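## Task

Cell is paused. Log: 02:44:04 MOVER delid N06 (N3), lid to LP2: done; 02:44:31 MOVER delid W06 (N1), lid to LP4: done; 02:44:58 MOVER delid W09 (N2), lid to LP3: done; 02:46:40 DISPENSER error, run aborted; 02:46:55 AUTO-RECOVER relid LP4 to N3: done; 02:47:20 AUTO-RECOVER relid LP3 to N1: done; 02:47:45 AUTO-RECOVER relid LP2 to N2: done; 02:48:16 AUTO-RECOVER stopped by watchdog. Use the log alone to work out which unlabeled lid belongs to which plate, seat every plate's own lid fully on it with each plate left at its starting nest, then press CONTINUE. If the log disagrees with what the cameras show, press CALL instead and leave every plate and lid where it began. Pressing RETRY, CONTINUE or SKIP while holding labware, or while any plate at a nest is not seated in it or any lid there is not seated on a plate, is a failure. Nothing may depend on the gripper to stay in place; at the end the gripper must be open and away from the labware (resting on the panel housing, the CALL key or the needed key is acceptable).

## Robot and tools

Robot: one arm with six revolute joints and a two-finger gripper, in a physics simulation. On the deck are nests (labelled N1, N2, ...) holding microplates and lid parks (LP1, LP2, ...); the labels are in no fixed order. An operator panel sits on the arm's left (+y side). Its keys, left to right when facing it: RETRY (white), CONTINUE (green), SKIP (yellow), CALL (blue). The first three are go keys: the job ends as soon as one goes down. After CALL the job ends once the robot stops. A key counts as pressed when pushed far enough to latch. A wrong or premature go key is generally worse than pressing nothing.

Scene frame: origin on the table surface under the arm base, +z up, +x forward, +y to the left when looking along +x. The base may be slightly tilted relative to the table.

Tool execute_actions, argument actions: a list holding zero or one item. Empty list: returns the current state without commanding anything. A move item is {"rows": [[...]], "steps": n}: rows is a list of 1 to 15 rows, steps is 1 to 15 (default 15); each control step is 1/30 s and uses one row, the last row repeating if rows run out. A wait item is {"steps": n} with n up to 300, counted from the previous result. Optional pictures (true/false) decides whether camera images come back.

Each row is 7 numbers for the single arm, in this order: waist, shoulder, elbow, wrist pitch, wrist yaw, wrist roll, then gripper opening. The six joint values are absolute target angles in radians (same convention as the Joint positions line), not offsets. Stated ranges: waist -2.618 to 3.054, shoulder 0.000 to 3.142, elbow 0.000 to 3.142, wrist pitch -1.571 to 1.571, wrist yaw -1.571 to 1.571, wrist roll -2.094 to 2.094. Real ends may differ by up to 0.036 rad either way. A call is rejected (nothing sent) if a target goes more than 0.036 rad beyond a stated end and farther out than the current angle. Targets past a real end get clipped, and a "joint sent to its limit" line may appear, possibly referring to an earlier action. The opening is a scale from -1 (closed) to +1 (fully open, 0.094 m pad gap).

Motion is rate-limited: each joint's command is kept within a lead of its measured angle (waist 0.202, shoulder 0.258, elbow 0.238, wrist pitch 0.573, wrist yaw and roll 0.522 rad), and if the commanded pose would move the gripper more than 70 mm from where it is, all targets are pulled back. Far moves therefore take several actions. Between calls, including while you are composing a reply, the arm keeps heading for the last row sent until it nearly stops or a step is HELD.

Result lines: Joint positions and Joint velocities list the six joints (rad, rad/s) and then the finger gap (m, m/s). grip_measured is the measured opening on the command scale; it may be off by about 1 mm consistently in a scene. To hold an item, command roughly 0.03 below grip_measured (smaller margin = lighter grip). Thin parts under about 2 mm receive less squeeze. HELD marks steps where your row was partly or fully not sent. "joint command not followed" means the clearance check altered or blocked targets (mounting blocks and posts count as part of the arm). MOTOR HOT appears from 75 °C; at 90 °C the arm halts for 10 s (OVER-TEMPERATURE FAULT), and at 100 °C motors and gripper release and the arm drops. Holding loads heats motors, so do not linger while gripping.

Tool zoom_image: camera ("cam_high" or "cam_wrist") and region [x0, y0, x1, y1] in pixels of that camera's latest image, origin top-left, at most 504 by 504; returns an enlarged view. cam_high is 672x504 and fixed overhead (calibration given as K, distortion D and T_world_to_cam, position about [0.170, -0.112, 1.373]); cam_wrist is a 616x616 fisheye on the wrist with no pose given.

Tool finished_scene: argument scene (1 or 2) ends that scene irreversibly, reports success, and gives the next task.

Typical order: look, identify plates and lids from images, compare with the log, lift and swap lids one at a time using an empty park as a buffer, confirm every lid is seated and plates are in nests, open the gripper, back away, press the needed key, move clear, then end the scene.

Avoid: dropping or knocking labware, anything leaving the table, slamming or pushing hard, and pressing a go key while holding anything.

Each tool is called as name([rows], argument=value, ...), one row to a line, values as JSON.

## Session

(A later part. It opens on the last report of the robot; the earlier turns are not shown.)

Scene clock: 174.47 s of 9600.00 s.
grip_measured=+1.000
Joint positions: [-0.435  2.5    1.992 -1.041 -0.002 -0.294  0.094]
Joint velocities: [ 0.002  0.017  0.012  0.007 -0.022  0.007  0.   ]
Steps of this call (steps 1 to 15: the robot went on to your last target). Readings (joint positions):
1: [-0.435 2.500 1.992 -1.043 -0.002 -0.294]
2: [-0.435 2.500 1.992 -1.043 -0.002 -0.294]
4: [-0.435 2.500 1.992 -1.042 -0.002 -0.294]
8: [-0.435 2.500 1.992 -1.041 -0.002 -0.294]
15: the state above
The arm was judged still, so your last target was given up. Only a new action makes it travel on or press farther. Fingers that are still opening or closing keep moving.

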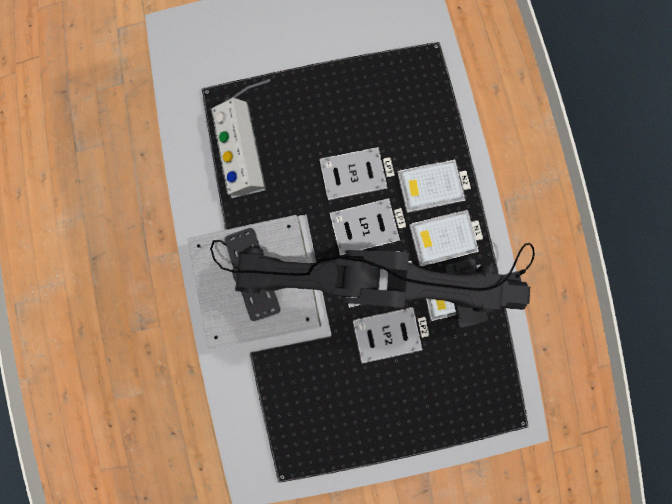

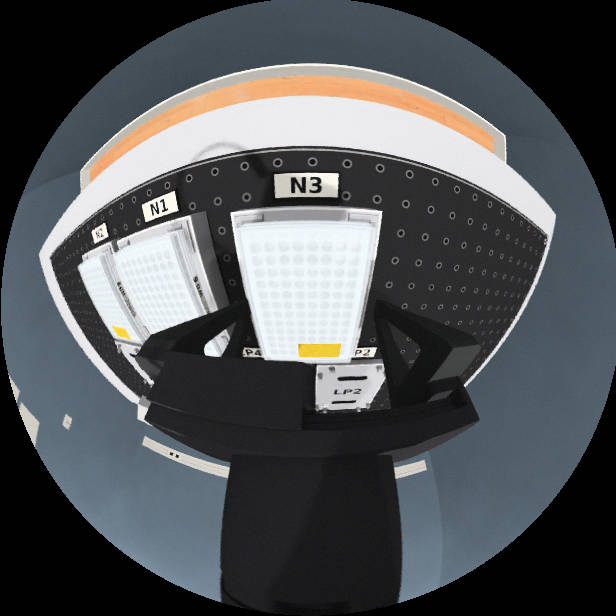

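execute_actions([
  {"rows": [[-0.428, 2.516, 1.985, -1.02, 0.0, -0.3, 1.0], [-0.428, 2.519, 1.985, -1.02, 0.0, -0.3, 1.0], [-0.428, 2.521, 1.985, -1.02, 0.0, -0.3, 1.0]], "steps": 15},
], pictures=false)

execute_actions([
  {"steps": 10},
])

zoom_image(camera="cam_wrist", region=[210, 200, 410, 370])

Scene clock: 178.23 s of 9600.00 s.
grip_measured=+1.000
Joint positions: [-0.435  2.518  1.992 -1.039 -0.002 -0.294  0.094]
Joint velocities: [-0.002  0.002 -0.007  0.007 -0.037 -0.007  0.   ]
Steps of this call (steps 1 to 90: nothing new was sent; then 0.27 s passed at rest; steps 91 to 105: all 15 steps of this action). Readings (joint positions):
91: [-0.435 2.500 1.992 -1.041 -0.002 -0.294]
92: [-0.435 2.500 1.992 -1.041 -0.002 -0.294]
94: [-0.435 2.503 1.992 -1.040 -0.002 -0.294]
98: [-0.435 2.513 1.992 -1.039 -0.002 -0.294]
105: the state above

Scene clock: 178.57 s of 9600.00 s.
grip_measured=+1.000
Joint positions: [-0.435  2.518  1.992 -1.039 -0.002 -0.294  0.094]
Joint velocities: [-0.002 -0.002 -0.002 -0.037  0.037  0.037  0.   ]
Steps of this call (steps 1 to 10: the robot went on to your last target). Readings (joint positions):
1: [-0.435 2.518 1.992 -1.039 -0.002 -0.294]
2: [-0.435 2.518 1.992 -1.039 -0.002 -0.294]
4: [-0.435 2.518 1.992 -1.039 -0.002 -0.294]
8: [-0.435 2.518 1.992 -1.039 -0.002 -0.294]
10: the state above

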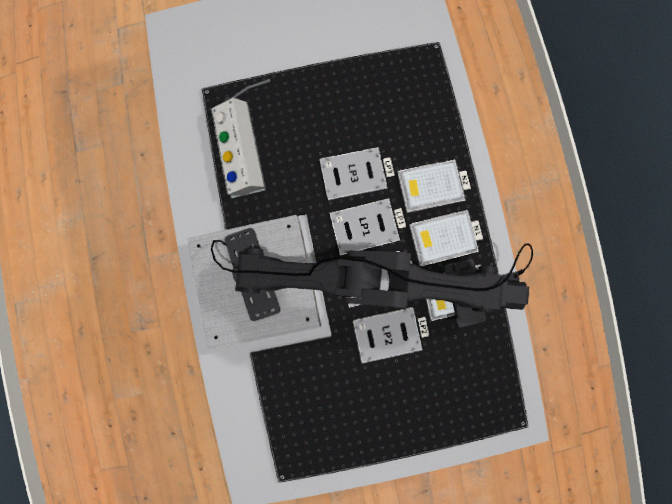

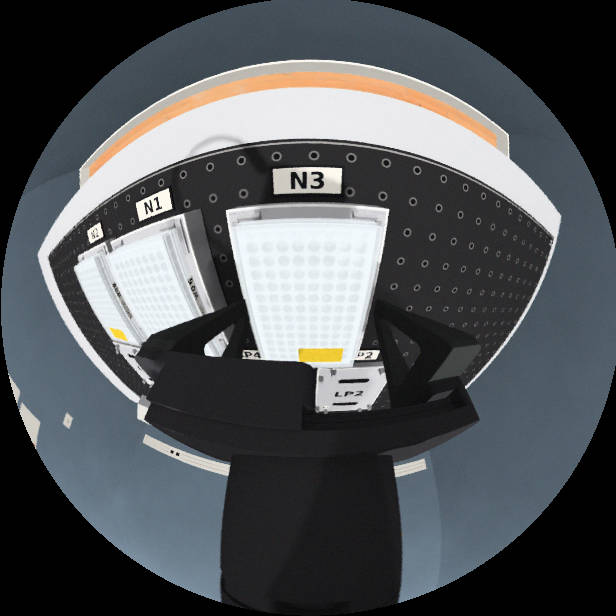

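Region (210, 200, 410, 370) of cam_wrist's 616x616 image, scaled by 2.520, with more detail than that image has; it fills the top 428 rows of this view, and the rest is white.

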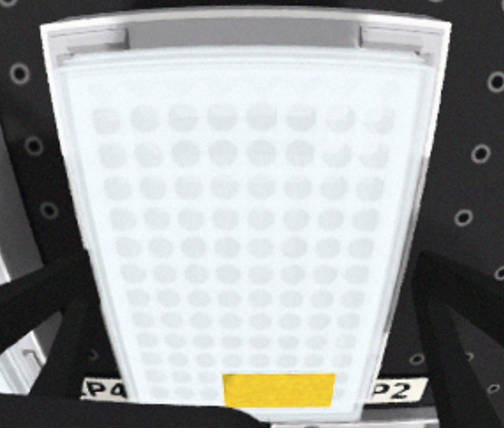

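zoom_image(camera="cam_wrist", region=[340, 260, 420, 360])

zoom_image(camera="cam_wrist", region=[170, 260, 270, 360])

Region (340, 260, 420, 360) of cam_wrist's 616x616 image, scaled by 5.040, with more detail than that image has; it fills the left 403 columns of this view, and the rest is white.

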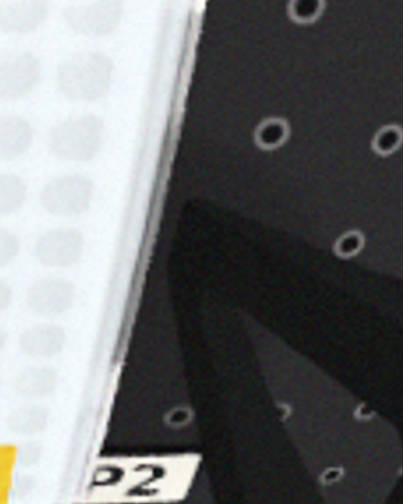

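Region (170, 260, 270, 360) of cam_wrist's 616x616 image, scaled by 5.040, with more detail than that image has.

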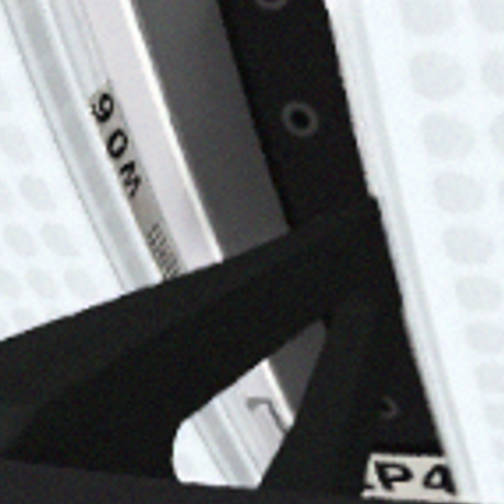

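execute_actions([
  {"rows": [[-0.428, 2.521, 1.98, -1.02, 0.0, -0.3, 1.0], [-0.428, 2.521, 1.976, -1.02, 0.0, -0.3, 1.0]], "steps": 12},
], pictures=false)

execute_actions([
  {"rows": [[-0.428, 2.521, 1.976, -1.02, 0.0, -0.3, 0.9], [-0.428, 2.521, 1.976, -1.02, 0.0, -0.3, 0.85], [-0.428, 2.521, 1.976, -1.02, 0.0, -0.3, 0.8], [-0.428, 2.521, 1.976, -1.02, 0.0, -0.3, 0.76]], "steps": 15},
])

Scene clock: 185.93 s of 9600.00 s.
grip_measured=+1.000
Joint positions: [-0.435  2.518  1.992 -1.039 -0.002 -0.294  0.094]
Joint velocities: [-0.022  0.002  0.002  0.022 -0.007  0.037  0.   ]
Steps of this call (steps 1 to 15: the robot went on to your last target; steps 16 to 90: nothing new was sent; then 3.97 s passed at rest; steps 91 to 102: all 12 steps of this action). Readings (joint positions):
91: [-0.435 2.518 1.992 -1.039 -0.002 -0.294]
92: [-0.435 2.518 1.992 -1.039 -0.002 -0.294]
94: [-0.435 2.518 1.992 -1.039 -0.002 -0.294]
98: [-0.435 2.518 1.992 -1.039 -0.002 -0.294]
102: the state above

Scene clock: 186.43 s of 9600.00 s.
grip_measured=+0.783
Joint positions: [-0.433  2.518  1.989 -1.039 -0.006 -0.294  0.084]
Joint velocities: [ 0.012 -0.002 -0.002  0.037 -0.037 -0.095 -0.001]
Steps of this call (steps 1 to 15: all 15 steps of this action). Readings (joint positions):
1: [-0.435 2.518 1.992 -1.039 -0.002 -0.294]
2: [-0.435 2.518 1.992 -1.039 -0.005 -0.294]
4: [-0.433 2.518 1.989 -1.039 -0.007 -0.294]
8: [-0.433 2.518 1.989 -1.039 -0.006 -0.294]
15: the state above

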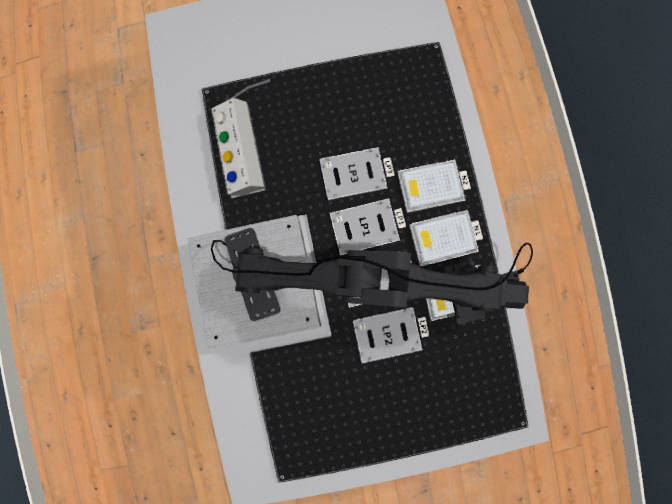

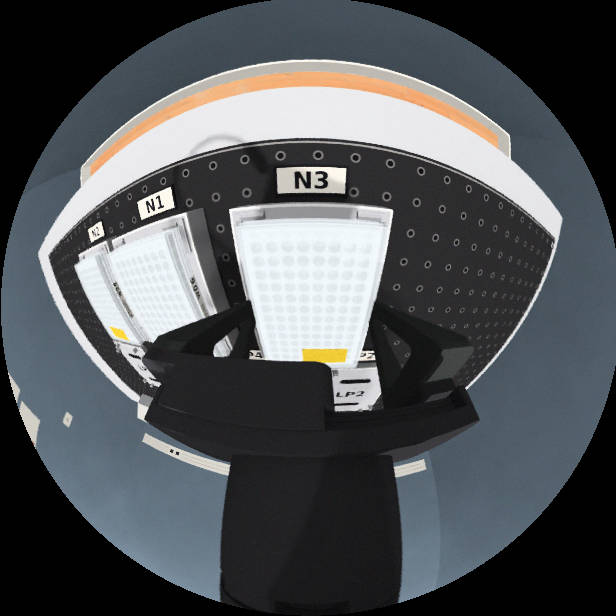

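execute_actions([
  {"rows": [[-0.43, 2.488, 2.009, -1.054, 0.0, -0.3, 0.75], [-0.43, 2.483, 2.016, -1.065, 0.0, -0.3, 0.75], [-0.43, 2.478, 2.023, -1.077, 0.0, -0.3, 0.75], [-0.43, 2.473, 2.031, -1.089, 0.0, -0.3, 0.75], [-0.43, 2.468, 2.039, -1.101, 0.0, -0.3, 0.75], [-0.43, 2.463, 2.047, -1.113, 0.0, -0.3, 0.75], [-0.43, 2.458, 2.055, -1.125, 0.0, -0.3, 0.75], [-0.43, 2.453, 2.062, -1.137, 0.0, -0.3, 0.75], [-0.43, 2.448, 2.069, -1.148, 0.0, -0.3, 0.75], [-0.43, 2.444, 2.076, -1.159, 0.0, -0.3, 0.75]], "steps": 15},
], pictures=false)

execute_actions([
  {"steps": 15},
])

Scene clock: 192.40 s of 9600.00 s.
grip_measured=+0.783
Joint positions: [-0.433  2.472  2.053 -1.127 -0.004 -0.294  0.084]
Joint velocities: [-0.007 -0.1    0.061 -0.095 -0.037  0.007  0.   ]
Steps of this call (steps 1 to 15: the robot went on to your last target; steps 16 to 90: nothing new was sent; then 2.47 s passed at rest; steps 91 to 105: all 15 steps of this action). Readings (joint positions):
91: [-0.433 2.518 1.989 -1.039 -0.006 -0.294]
92: [-0.433 2.518 1.989 -1.039 -0.006 -0.294]
94: [-0.433 2.518 1.994 -1.047 -0.006 -0.294]
98: [-0.433 2.513 2.017 -1.081 -0.005 -0.294]
105: the state above

Scene clock: 192.90 s of 9600.00 s.
grip_measured=+0.783
Joint positions: [-0.433  2.468  2.055 -1.142 -0.003 -0.294  0.084]
Joint velocities: [-0.007 -0.007 -0.012 -0.022  0.051 -0.037 -0.   ]
Steps of this call (steps 1 to 15: the robot went on to your last target). Readings (joint positions):
1: [-0.433 2.469 2.054 -1.129 -0.004 -0.294]
2: [-0.433 2.468 2.055 -1.130 -0.004 -0.294]
4: [-0.433 2.468 2.055 -1.134 -0.004 -0.294]
8: [-0.433 2.468 2.055 -1.139 -0.004 -0.294]
15: the state above

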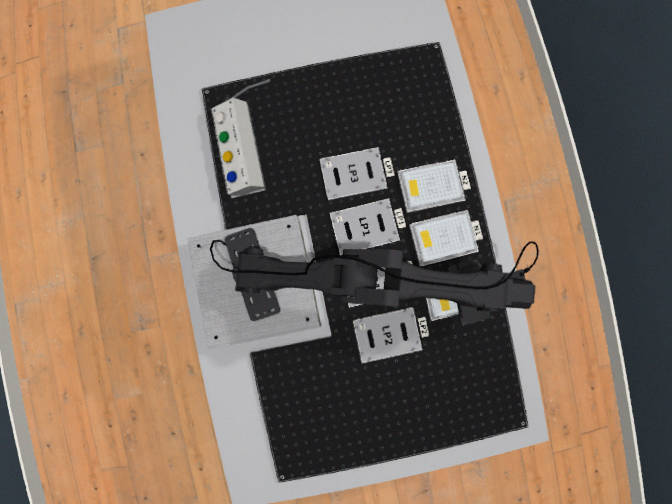

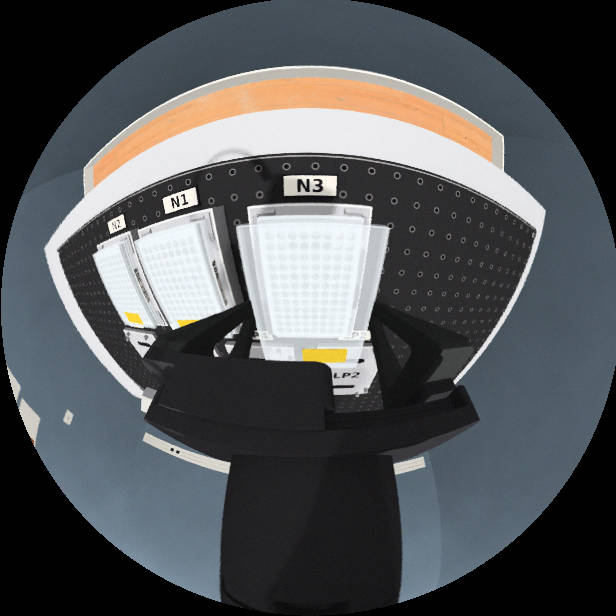

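execute_actions([
  {"rows": [[-0.4297, 2.441, 2.071, -1.157, 0.0, -0.2997, 0.75], [-0.4287, 2.432, 2.056, -1.151, 0.0, -0.2987, 0.75], [-0.4272, 2.417, 2.032, -1.142, 0.0, -0.297, 0.75], [-0.425, 2.397, 1.998, -1.128, 0.0, -0.295, 0.75], [-0.4224, 2.371, 1.956, -1.112, 0.0, -0.292, 0.75], [-0.4192, 2.3405, 1.906, -1.092, 0.0, -0.289, 0.75], [-0.4155, 2.306, 1.849, -1.07, 0.0, -0.285, 0.75], [-0.4115, 2.267, 1.786, -1.045, 0.0, -0.281, 0.75], [-0.4072, 2.226, 1.718, -1.018, 0.0, -0.2765, 0.75], [-0.4026, 2.182, 1.646, -0.99, 0.0, -0.272, 0.75], [-0.3978, 2.137, 1.571, -0.961, 0.0, -0.267, 0.75], [-0.393, 2.0905, 1.4955, -0.931, 0.0, -0.262, 0.75], [-0.3882, 2.044, 1.42, -0.901, 0.0, -0.257, 0.75], [-0.3834, 1.999, 1.345, -0.872, 0.0, -0.252, 0.75], [-0.3788, 1.955, 1.273, -0.844, 0.0, -0.2475, 0.75]], "steps": 15},
], pictures=false)

execute_actions([
  {"rows": [[-0.3745, 1.914, 1.205, -0.817, 0.0, -0.243, 0.75], [-0.3705, 1.875, 1.142, -0.792, 0.0, -0.239, 0.75], [-0.3668, 1.8405, 1.085, -0.77, 0.0, -0.235, 0.75], [-0.3636, 1.81, 1.035, -0.75, 0.0, -0.232, 0.75], [-0.361, 1.784, 0.993, -0.7336, 0.0, -0.229, 0.75], [-0.3588, 1.764, 0.959, -0.72, 0.0, -0.227, 0.75], [-0.3573, 1.749, 0.935, -0.711, 0.0, -0.2253, 0.75], [-0.3563, 1.74, 0.92, -0.705, 0.0, -0.2243, 0.75], [-0.356, 1.737, 0.915, -0.703, 0.0, -0.224, 0.75]], "steps": 15},
], pictures=false)

execute_actions([
  {"steps": 15},
])

Scene clock: 215.60 s of 9600.00 s.
grip_measured=+0.783
Joint positions: [-0.394  2.059  1.401 -0.957 -0.002 -0.271  0.084]
Joint velocities: [ 0.188 -1.409 -2.093  0.725 -0.051  0.066  0.001]
Steps of this call (steps 1 to 15: the robot went on to your last target; steps 16 to 90: nothing new was sent; then 19.20 s passed at rest; steps 91 to 105: all 15 steps of this action). Readings (joint positions):
91: [-0.433 2.468 2.055 -1.142 -0.003 -0.294]
92: [-0.433 2.468 2.055 -1.142 -0.003 -0.294]
94: [-0.433 2.459 2.040 -1.138 -0.003 -0.294]
98: [-0.430 2.369 1.883 -1.099 -0.003 -0.292]
105: the state above

Scene clock: 216.10 s of 9600.00 s.
grip_measured=+0.783
Joint positions: [-0.365  1.773  0.915 -0.749 -0.002 -0.233  0.084]
Joint velocities: [ 0.007 -0.002  0.012  0.256 -0.007 -0.066  0.   ]
Steps of this call (steps 1 to 15: all 15 steps of this action). Readings (joint positions):
1: [-0.388 2.011 1.329 -0.934 -0.002 -0.267]
2: [-0.382 1.966 1.260 -0.911 -0.002 -0.263]
4: [-0.374 1.888 1.134 -0.869 -0.002 -0.255]
8: [-0.366 1.790 0.958 -0.808 -0.002 -0.242]
15: the state above

Scene clock: 216.60 s of 9600.00 s.
grip_measured=+0.783
Joint positions: [-0.365  1.773  0.915 -0.724 -0.002 -0.231  0.084]
Joint velocities: [ 0.002 -0.002  0.007  0.022  0.11  -0.051 -0.002]
Steps of this call (steps 1 to 15: the robot went on to your last target). Readings (joint positions):
1: [-0.365 1.773 0.915 -0.744 -0.002 -0.232]
2: [-0.365 1.773 0.915 -0.739 -0.002 -0.232]
4: [-0.365 1.773 0.915 -0.733 -0.002 -0.232]
8: [-0.365 1.773 0.915 -0.727 -0.002 -0.231]
15: the state above

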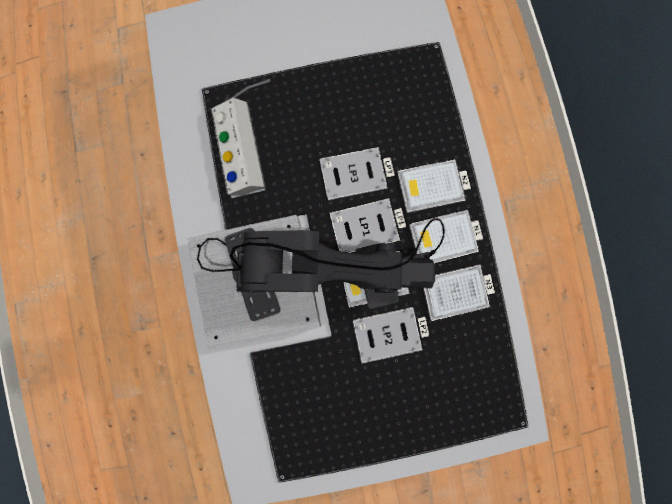

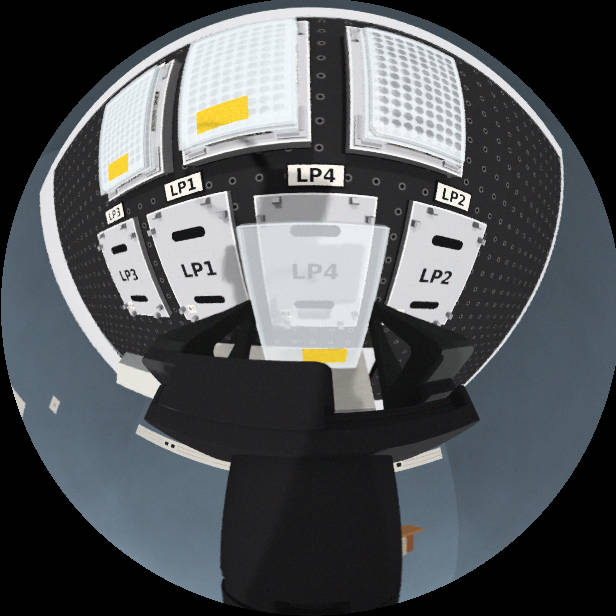

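zoom_image(camera="cam_wrist", region=[210, 170, 420, 380])

Region (210, 170, 420, 380) of cam_wrist's 616x616 image, scaled by 2.400, with more detail than that image has.

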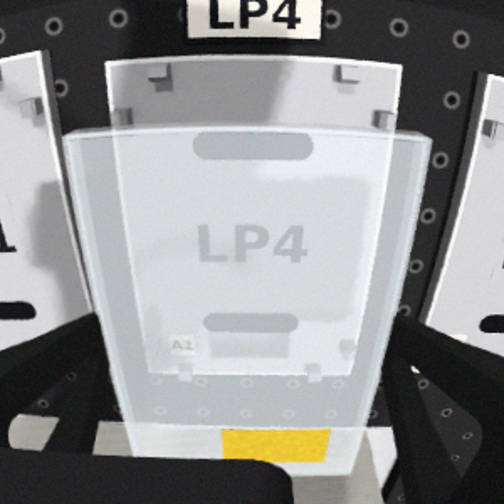

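execute_actions([
  {"rows": [[-0.372, 1.785, 0.905, -0.69, 0.0, -0.24, 0.75], [-0.376, 1.795, 0.898, -0.67, 0.0, -0.24, 0.75], [-0.379, 1.805, 0.891, -0.65, 0.0, -0.24, 0.75], [-0.379, 1.815, 0.884, -0.63, 0.0, -0.24, 0.75], [-0.379, 1.823, 0.878, -0.615, 0.0, -0.24, 0.75], [-0.379, 1.83, 0.874, -0.604, 0.0, -0.24, 0.75], [-0.379, 1.834, 0.872, -0.597, 0.0, -0.24, 0.75]], "steps": 15},
], pictures=false)

execute_actions([
  {"steps": 15},
])

zoom_image(camera="cam_wrist", region=[210, 170, 420, 380])

Scene clock: 222.63 s of 9600.00 s.
grip_measured=+0.783
Joint positions: [-0.371  1.829  0.876 -0.627 -0.002 -0.233  0.084]
Joint velocities: [-0.007 -0.002  0.002  0.168 -0.022  0.051 -0.001]
Steps of this call (steps 1 to 15: the robot went on to your last target; steps 16 to 90: nothing new was sent; then 2.53 s passed at rest; steps 91 to 105: all 15 steps of this action). Readings (joint positions):
91: [-0.365 1.773 0.915 -0.723 -0.002 -0.231]
92: [-0.365 1.773 0.913 -0.718 -0.002 -0.232]
94: [-0.366 1.779 0.907 -0.698 -0.002 -0.232]
98: [-0.371 1.815 0.887 -0.650 -0.002 -0.233]
105: the state above

Scene clock: 223.13 s of 9600.00 s.
grip_measured=+0.783
Joint positions: [-0.371  1.829  0.876 -0.618 -0.002 -0.233  0.084]
Joint velocities: [-0.002  0.002 -0.012  0.007 -0.037  0.037 -0.   ]
Steps of this call (steps 1 to 15: the robot went on to your last target). Readings (joint positions):
1: [-0.371 1.829 0.876 -0.625 -0.002 -0.233]
2: [-0.371 1.829 0.876 -0.623 -0.002 -0.233]
4: [-0.371 1.829 0.876 -0.621 -0.002 -0.233]
8: [-0.371 1.829 0.876 -0.619 -0.002 -0.233]
15: the state above
The arm was judged still, so your last target was given up. Only a new action makes it travel on or press farther. Fingers that are still opening or closing keep moving.

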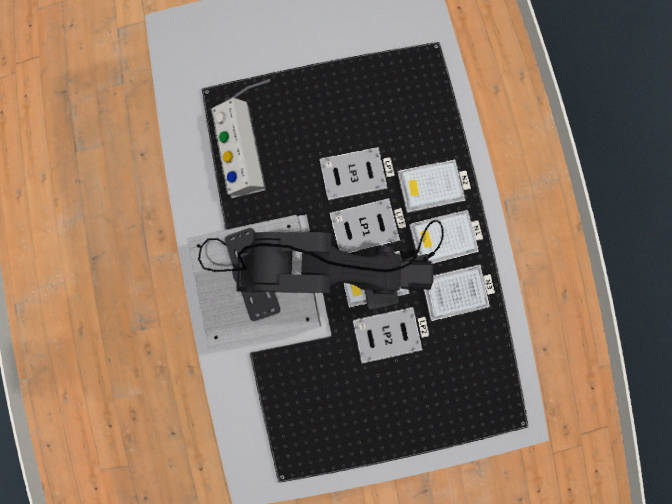

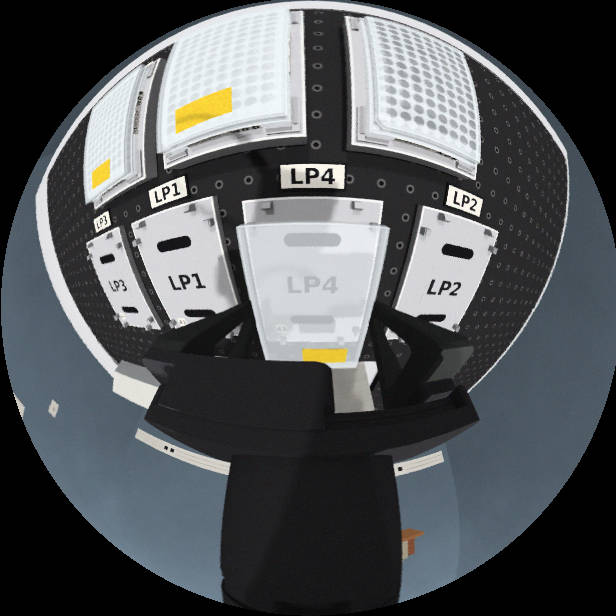

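Region (210, 170, 420, 380) of cam_wrist's 616x616 image, scaled by 2.400, with more detail than that image has.

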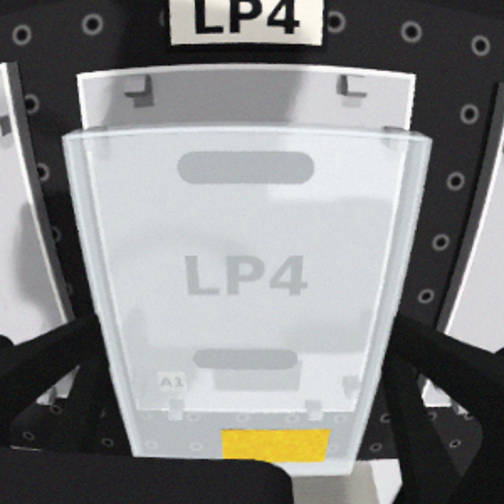

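execute_actions([
  {"rows": [[-0.379, 1.845, 0.895, -0.59, 0.0, -0.24, 0.75], [-0.379, 1.855, 0.901, -0.583, 0.0, -0.24, 0.75], [-0.379, 1.865, 0.906, -0.576, 0.0, -0.24, 0.75], [-0.379, 1.875, 0.911, -0.569, 0.0, -0.24, 0.75], [-0.379, 1.884, 0.915, -0.563, 0.0, -0.24, 0.75], [-0.379, 1.89, 0.918, -0.559, 0.0, -0.24, 0.75], [-0.379, 1.8946, 0.919, -0.5565, 0.0, -0.24, 0.75]], "steps": 15},
], pictures=false)

execute_actions([
  {"steps": 15},
])

zoom_image(camera="cam_wrist", region=[210, 170, 420, 380])

Scene clock: 231.67 s of 9600.00 s.
grip_measured=+0.783
Joint positions: [-0.371  1.887  0.893 -0.58  -0.002 -0.233  0.084]
Joint velocities: [ 0.007  0.012 -0.002 -0.022 -0.007 -0.051 -0.001]
Steps of this call (steps 1 to 90: nothing new was sent; then 5.03 s passed at rest; steps 91 to 105: all 15 steps of this action). Readings (joint positions):
91: [-0.371 1.829 0.876 -0.618 -0.002 -0.233]
92: [-0.371 1.831 0.876 -0.616 -0.002 -0.233]
94: [-0.371 1.841 0.879 -0.610 -0.002 -0.233]
98: [-0.371 1.879 0.892 -0.590 -0.002 -0.233]
105: the state above

Scene clock: 232.17 s of 9600.00 s.
grip_measured=+0.783
Joint positions: [-0.371  1.887  0.893 -0.578 -0.002 -0.233  0.084]
Joint velocities: [ 0.012 -0.002  0.007 -0.051 -0.022  0.081  0.001]
Steps of this call (steps 1 to 15: the robot went on to your last target). Readings (joint positions):
1: [-0.371 1.887 0.893 -0.579 -0.002 -0.233]
2: [-0.371 1.887 0.893 -0.579 -0.002 -0.233]
4: [-0.371 1.887 0.893 -0.578 -0.002 -0.233]
8: [-0.371 1.887 0.893 -0.578 -0.002 -0.233]
15: the state above
The arm was judged still, so your last target was given up. Only a new action makes it travel on or press farther. Fingers that are still opening or closing keep moving.

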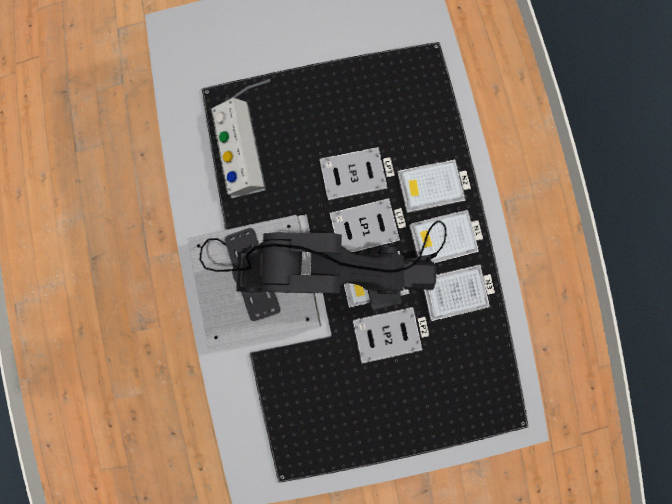

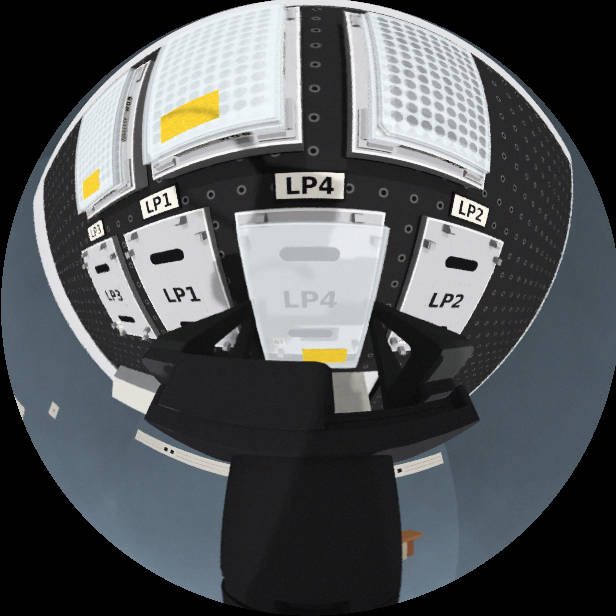

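Region (210, 170, 420, 380) of cam_wrist's 616x616 image, scaled by 2.400, with more detail than that image has.

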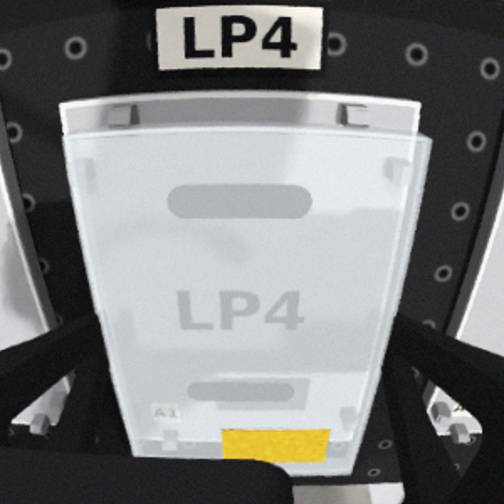

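execute_actions([
  {"rows": [[-0.3575, 1.8946, 0.9, -0.5565, 0.0, -0.235, 0.75], [-0.3575, 1.8946, 0.9, -0.5565, 0.0, -0.235, 0.75], [-0.3575, 1.8946, 0.9, -0.5565, 0.0, -0.235, 0.75], [-0.3575, 1.8946, 0.9, -0.5565, 0.0, -0.235, 0.75], [-0.3575, 1.8946, 0.9, -0.5565, 0.0, -0.235, 0.75], [-0.3575, 1.8946, 0.9, -0.5565, 0.0, -0.235, 0.75], [-0.3575, 1.902, 0.9, -0.55, 0.0, -0.235, 0.75], [-0.3575, 1.907, 0.9, -0.545, 0.0, -0.235, 0.75], [-0.3575, 1.911, 0.9, -0.54, 0.0, -0.235, 0.75], [-0.3575, 1.914, 0.9, -0.536, 0.0, -0.235, 0.75]], "steps": 15},
], pictures=false)

execute_actions([
  {"steps": 15},
])

zoom_image(camera="cam_wrist", region=[210, 170, 420, 380])

Scene clock: 242.57 s of 9600.00 s.
grip_measured=+0.783
Joint positions: [-0.366  1.903  0.893 -0.561 -0.002 -0.233  0.084]
Joint velocities: [ 0.002  0.012 -0.012  0.037 -0.11  -0.037  0.   ]
Steps of this call (steps 1 to 90: nothing new was sent; then 6.90 s passed at rest; steps 91 to 105: all 15 steps of this action). Readings (joint positions):
91: [-0.370 1.887 0.893 -0.578 -0.002 -0.233]
92: [-0.370 1.887 0.893 -0.578 -0.002 -0.233]
94: [-0.367 1.887 0.893 -0.578 -0.002 -0.233]
98: [-0.366 1.887 0.893 -0.576 -0.002 -0.233]
105: the state above

Scene clock: 243.07 s of 9600.00 s.
grip_measured=+0.783
Joint positions: [-0.366  1.904  0.893 -0.557 -0.002 -0.233  0.084]
Joint velocities: [ 0.017  0.017 -0.012  0.095 -0.007 -0.022 -0.001]
Steps of this call (steps 1 to 15: the robot went on to your last target). Readings (joint positions):
1: [-0.366 1.904 0.893 -0.561 -0.002 -0.233]
2: [-0.366 1.904 0.893 -0.560 -0.002 -0.233]
4: [-0.366 1.904 0.893 -0.559 -0.002 -0.233]
8: [-0.366 1.904 0.893 -0.558 -0.002 -0.233]
15: the state above
The arm was judged still, so your last target was given up. Only a new action makes it travel on or press farther. Fingers that are still opening or closing keep moving.

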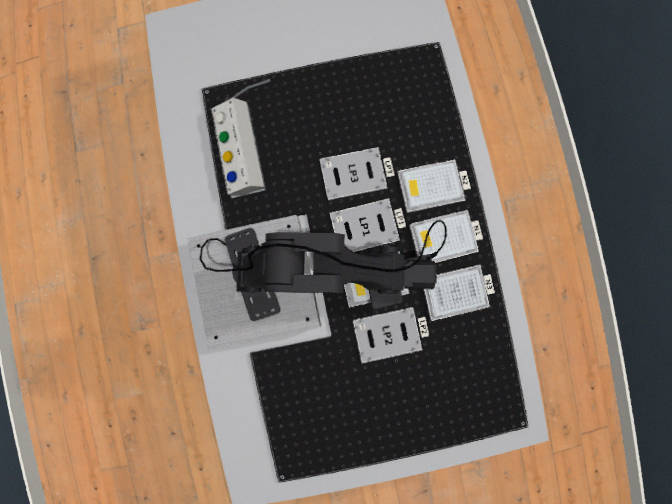

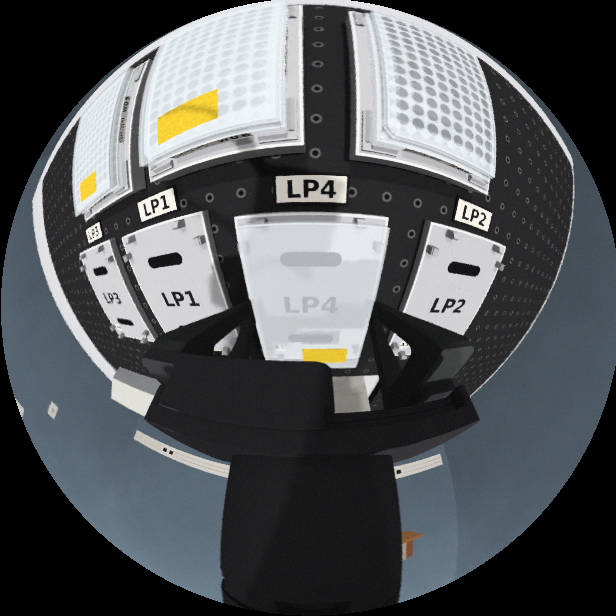

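Region (210, 170, 420, 380) of cam_wrist's 616x616 image, scaled by 2.400, with more detail than that image has.

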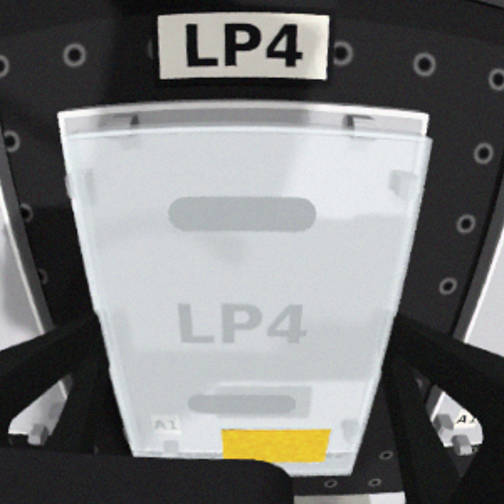

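execute_actions([
  {"rows": [[-0.3575, 1.914, 0.9, -0.57, 0.0, -0.235, 0.75], [-0.3575, 1.914, 0.9, -0.58, 0.0, -0.235, 0.75], [-0.3575, 1.914, 0.9, -0.5865, 0.0, -0.235, 0.75]], "steps": 15},
], pictures=false)

execute_actions([
  {"steps": 10},
])

zoom_image(camera="cam_wrist", region=[210, 170, 420, 380])

Scene clock: 248.90 s of 9600.00 s.
grip_measured=+0.783
Joint positions: [-0.366  1.904  0.893 -0.57  -0.002 -0.233  0.084]
Joint velocities: [-0.012  0.002  0.012  0.051 -0.095  0.037  0.   ]
Steps of this call (steps 1 to 90: nothing new was sent; then 2.33 s passed at rest; steps 91 to 105: all 15 steps of this action). Readings (joint positions):
91: [-0.366 1.904 0.893 -0.557 -0.002 -0.233]
92: [-0.366 1.904 0.893 -0.558 -0.002 -0.233]
94: [-0.366 1.904 0.893 -0.561 -0.002 -0.233]
98: [-0.366 1.904 0.893 -0.567 -0.002 -0.233]
105: the state above

Scene clock: 249.23 s of 9600.00 s.
grip_measured=+0.783
Joint positions: [-0.366  1.904  0.893 -0.57  -0.002 -0.233  0.084]
Joint velocities: [-0.007  0.007 -0.012 -0.007  0.037  0.007 -0.   ]
Steps of this call (steps 1 to 10: the robot went on to your last target). Readings (joint positions):
1: [-0.366 1.904 0.893 -0.570 -0.002 -0.233]
2: [-0.366 1.904 0.893 -0.570 -0.002 -0.233]
4: [-0.366 1.904 0.893 -0.570 -0.002 -0.233]
8: [-0.366 1.904 0.893 -0.570 -0.002 -0.233]
10: the state above

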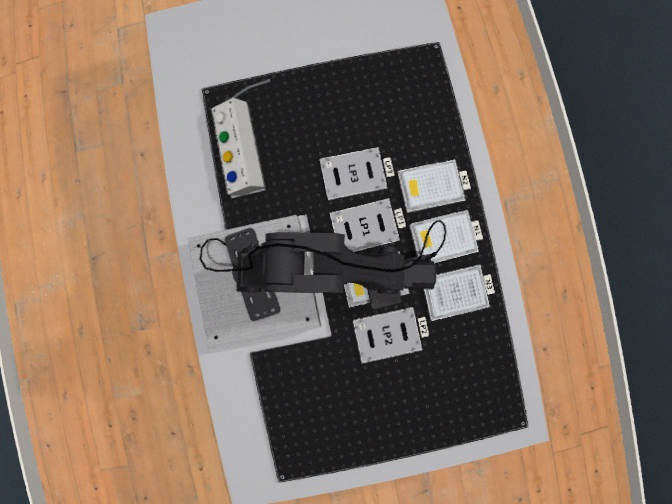

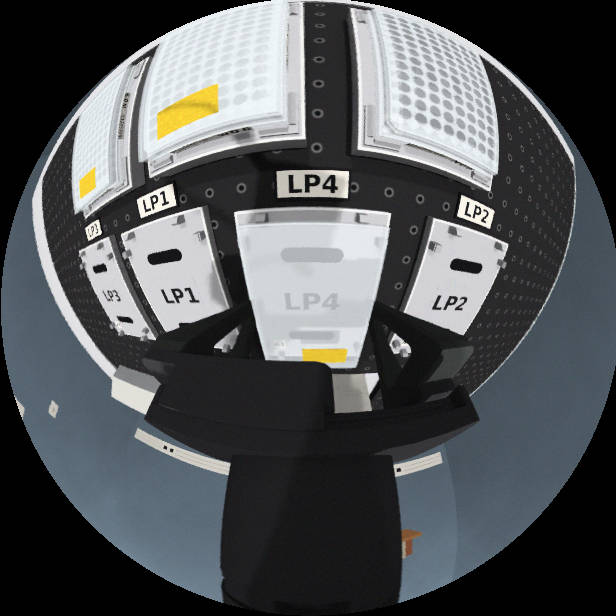

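Region (210, 170, 420, 380) of cam_wrist's 616x616 image, scaled by 2.400, with more detail than that image has.

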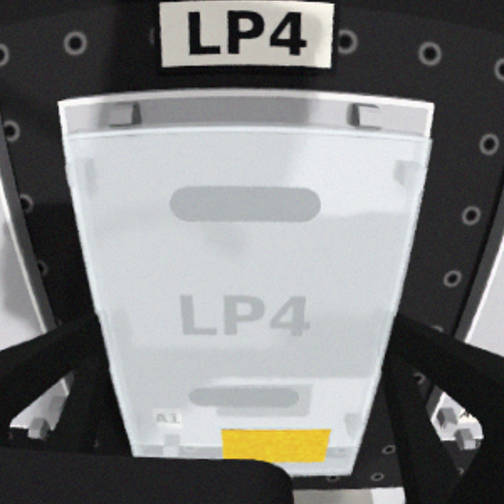

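execute_actions([
  {"rows": [[-0.3575, 1.918, 0.885, -0.55, 0.0, -0.235, 0.75], [-0.3575, 1.923, 0.881, -0.54, 0.0, -0.235, 0.75], [-0.3575, 1.928, 0.878, -0.53, 0.0, -0.235, 0.75], [-0.3575, 1.932, 0.877, -0.522, 0.0, -0.235, 0.75], [-0.3575, 1.936, 0.877, -0.516, 0.0, -0.235, 0.75]], "steps": 15},
], pictures=false)

execute_actions([
  {"steps": 10},
])

zoom_image(camera="cam_wrist", region=[210, 170, 420, 380])

Scene clock: 256.63 s of 9600.00 s.
grip_measured=+0.783
Joint positions: [-0.366  1.925  0.893 -0.538 -0.002 -0.233  0.084]
Joint velocities: [ 0.002 -0.017 -0.002  0.007 -0.081  0.007 -0.001]
Steps of this call (steps 1 to 15: the robot went on to your last target; steps 16 to 90: nothing new was sent; then 3.90 s passed at rest; steps 91 to 105: all 15 steps of this action). Readings (joint positions):
91: [-0.366 1.904 0.893 -0.570 -0.002 -0.233]
92: [-0.366 1.904 0.893 -0.569 -0.002 -0.233]
94: [-0.366 1.908 0.893 -0.562 -0.002 -0.233]
98: [-0.366 1.924 0.893 -0.547 -0.002 -0.233]
105: the state above

Scene clock: 256.97 s of 9600.00 s.
grip_measured=+0.783
Joint positions: [-0.366  1.925  0.893 -0.537 -0.002 -0.233  0.084]
Joint velocities: [ 0.007  0.012 -0.007  0.051 -0.037 -0.037  0.001]
Steps of this call (steps 1 to 10: the robot went on to your last target). Readings (joint positions):
1: [-0.366 1.925 0.893 -0.538 -0.002 -0.233]
2: [-0.366 1.925 0.893 -0.538 -0.002 -0.233]
4: [-0.366 1.925 0.893 -0.537 -0.002 -0.233]
8: [-0.366 1.925 0.893 -0.537 -0.002 -0.233]
10: the state above

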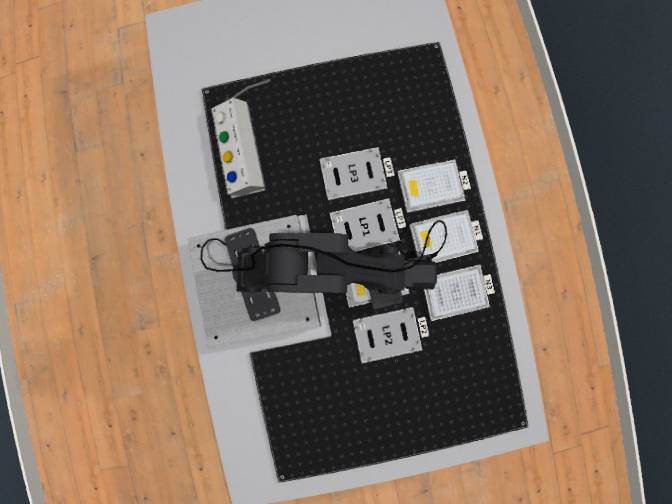

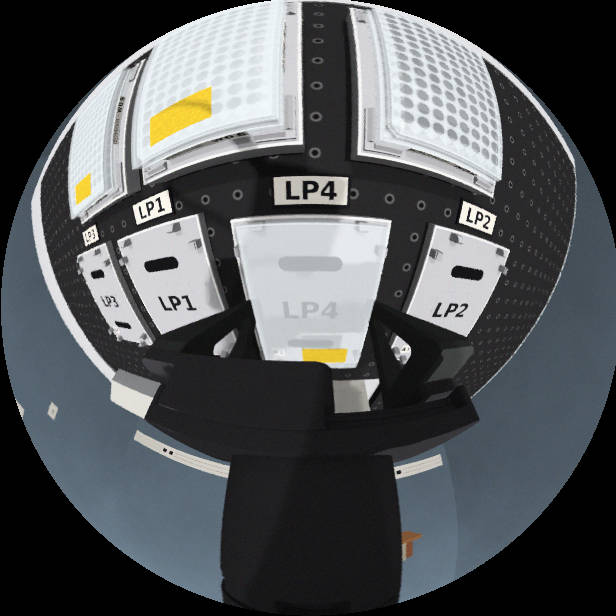

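Region (210, 170, 420, 380) of cam_wrist's 616x616 image, scaled by 2.400, with more detail than that image has.

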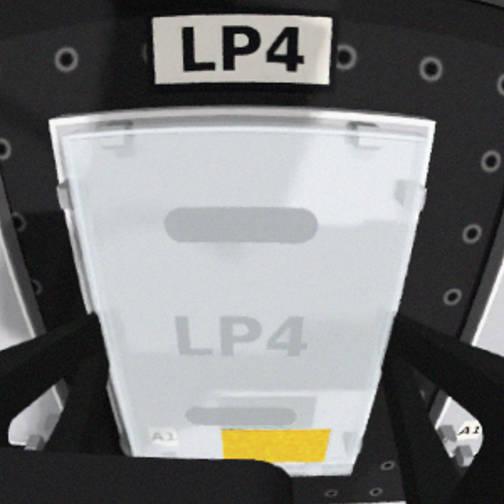

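execute_actions([
  {"rows": [[-0.3575, 1.93, 0.893, -0.555, 0.0, -0.235, 0.75], [-0.3575, 1.93, 0.893, -0.565, 0.0, -0.235, 0.75], [-0.3575, 1.93, 0.893, -0.576, 0.0, -0.235, 0.75]], "steps": 15},
], pictures=false)

execute_actions([
  {"steps": 10},
])

zoom_image(camera="cam_wrist", region=[210, 170, 420, 380])

Scene clock: 260.77 s of 9600.00 s.
grip_measured=+0.783
Joint positions: [-0.366  1.925  0.893 -0.545 -0.002 -0.233  0.084]
Joint velocities: [-0.007  0.007 -0.012 -0.066 -0.037  0.022 -0.001]
Steps of this call (steps 1 to 15: the robot went on to your last target; steps 16 to 90: nothing new was sent; then 0.30 s passed at rest; steps 91 to 105: all 15 steps of this action). Readings (joint positions):
91: [-0.366 1.925 0.893 -0.537 -0.002 -0.233]
92: [-0.366 1.925 0.893 -0.538 -0.002 -0.233]
94: [-0.366 1.925 0.893 -0.544 -0.002 -0.233]
98: [-0.366 1.925 0.893 -0.545 -0.002 -0.233]
105: the state above

Scene clock: 261.10 s of 9600.00 s.
grip_measured=+0.783
Joint positions: [-0.366  1.925  0.893 -0.545 -0.002 -0.233  0.084]
Joint velocities: [-0.012 -0.007  0.007 -0.037 -0.007  0.051 -0.   ]
Steps of this call (steps 1 to 10: the robot went on to your last target). Readings (joint positions):
1: [-0.366 1.925 0.893 -0.545 -0.002 -0.233]
2: [-0.366 1.925 0.893 -0.545 -0.002 -0.233]
4: [-0.366 1.925 0.893 -0.545 -0.002 -0.233]
8: [-0.366 1.925 0.893 -0.545 -0.002 -0.233]
10: the state above

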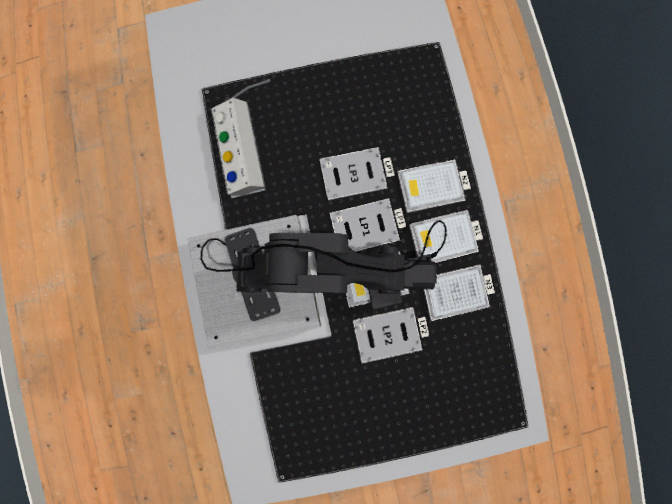

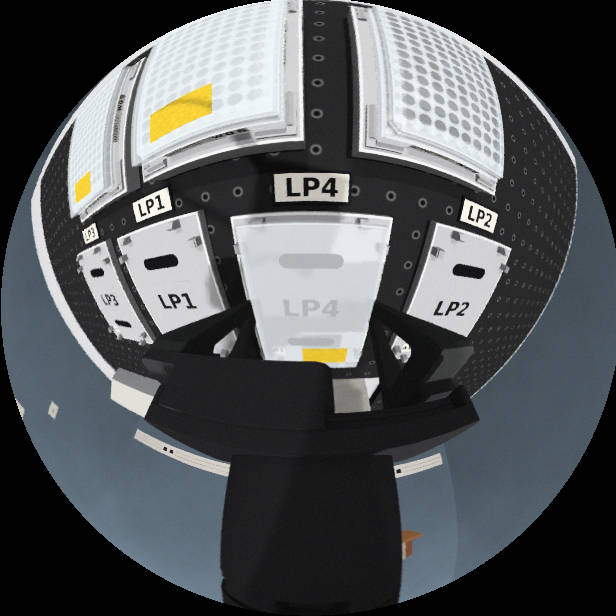

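Region (210, 170, 420, 380) of cam_wrist's 616x616 image, scaled by 2.400, with more detail than that image has.

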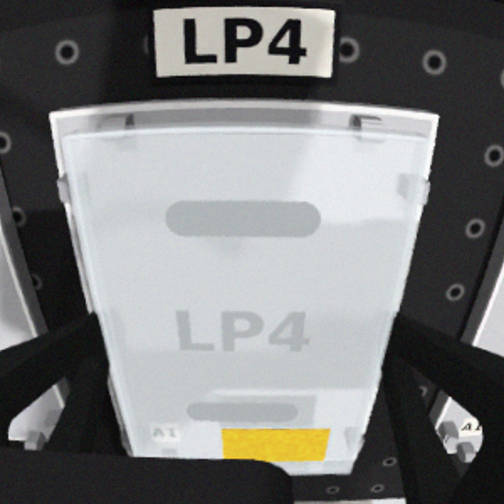

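execute_actions([
  {"rows": [[-0.3575, 1.895, 0.893, -0.576, 0.0, -0.235, 0.75], [-0.3575, 1.886, 0.893, -0.578, 0.0, -0.235, 0.75], [-0.3575, 1.88, 0.893, -0.58, 0.0, -0.235, 0.75], [-0.3575, 1.877, 0.893, -0.581, 0.0, -0.235, 0.75]], "steps": 15},
], pictures=false)

execute_actions([
  {"steps": 10},
])

zoom_image(camera="cam_wrist", region=[210, 170, 420, 380])

Scene clock: 267.43 s of 9600.00 s.
grip_measured=+0.783
Joint positions: [-0.366  1.907  0.893 -0.563 -0.002 -0.233  0.084]
Joint velocities: [-0.002 -0.017 -0.002 -0.037 -0.022  0.022 -0.   ]
Steps of this call (steps 1 to 15: the robot went on to your last target; steps 16 to 90: nothing new was sent; then 2.83 s passed at rest; steps 91 to 105: all 15 steps of this action). Readings (joint positions):
91: [-0.366 1.925 0.893 -0.545 -0.002 -0.233]
92: [-0.366 1.925 0.893 -0.546 -0.002 -0.233]
94: [-0.366 1.921 0.893 -0.549 -0.002 -0.233]
98: [-0.366 1.908 0.893 -0.558 -0.002 -0.233]
105: the state above

Scene clock: 267.77 s of 9600.00 s.
grip_measured=+0.783
Joint positions: [-0.366  1.907  0.893 -0.565 -0.002 -0.233  0.084]
Joint velocities: [-0.012  0.002  0.007  0.037 -0.007  0.007  0.   ]
Steps of this call (steps 1 to 10: the robot went on to your last target). Readings (joint positions):
1: [-0.366 1.907 0.893 -0.564 -0.002 -0.233]
2: [-0.366 1.907 0.893 -0.564 -0.002 -0.233]
4: [-0.366 1.907 0.893 -0.564 -0.002 -0.233]
8: [-0.366 1.907 0.893 -0.565 -0.002 -0.233]
10: the state above

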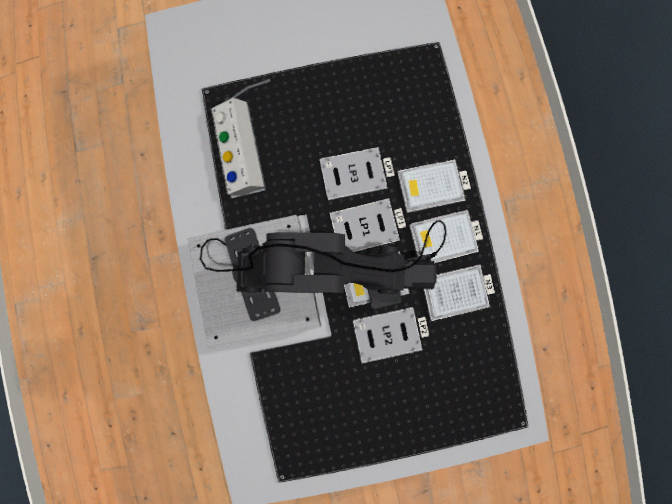

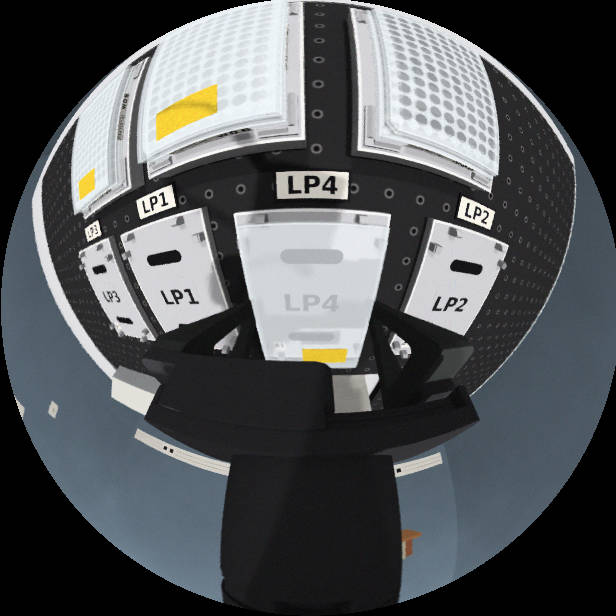

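Region (210, 170, 420, 380) of cam_wrist's 616x616 image, scaled by 2.400, with more detail than that image has.

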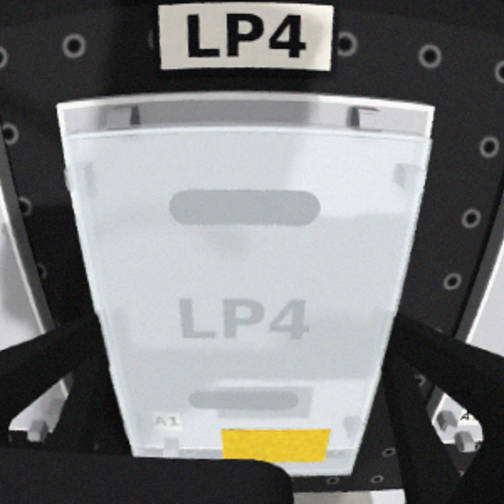

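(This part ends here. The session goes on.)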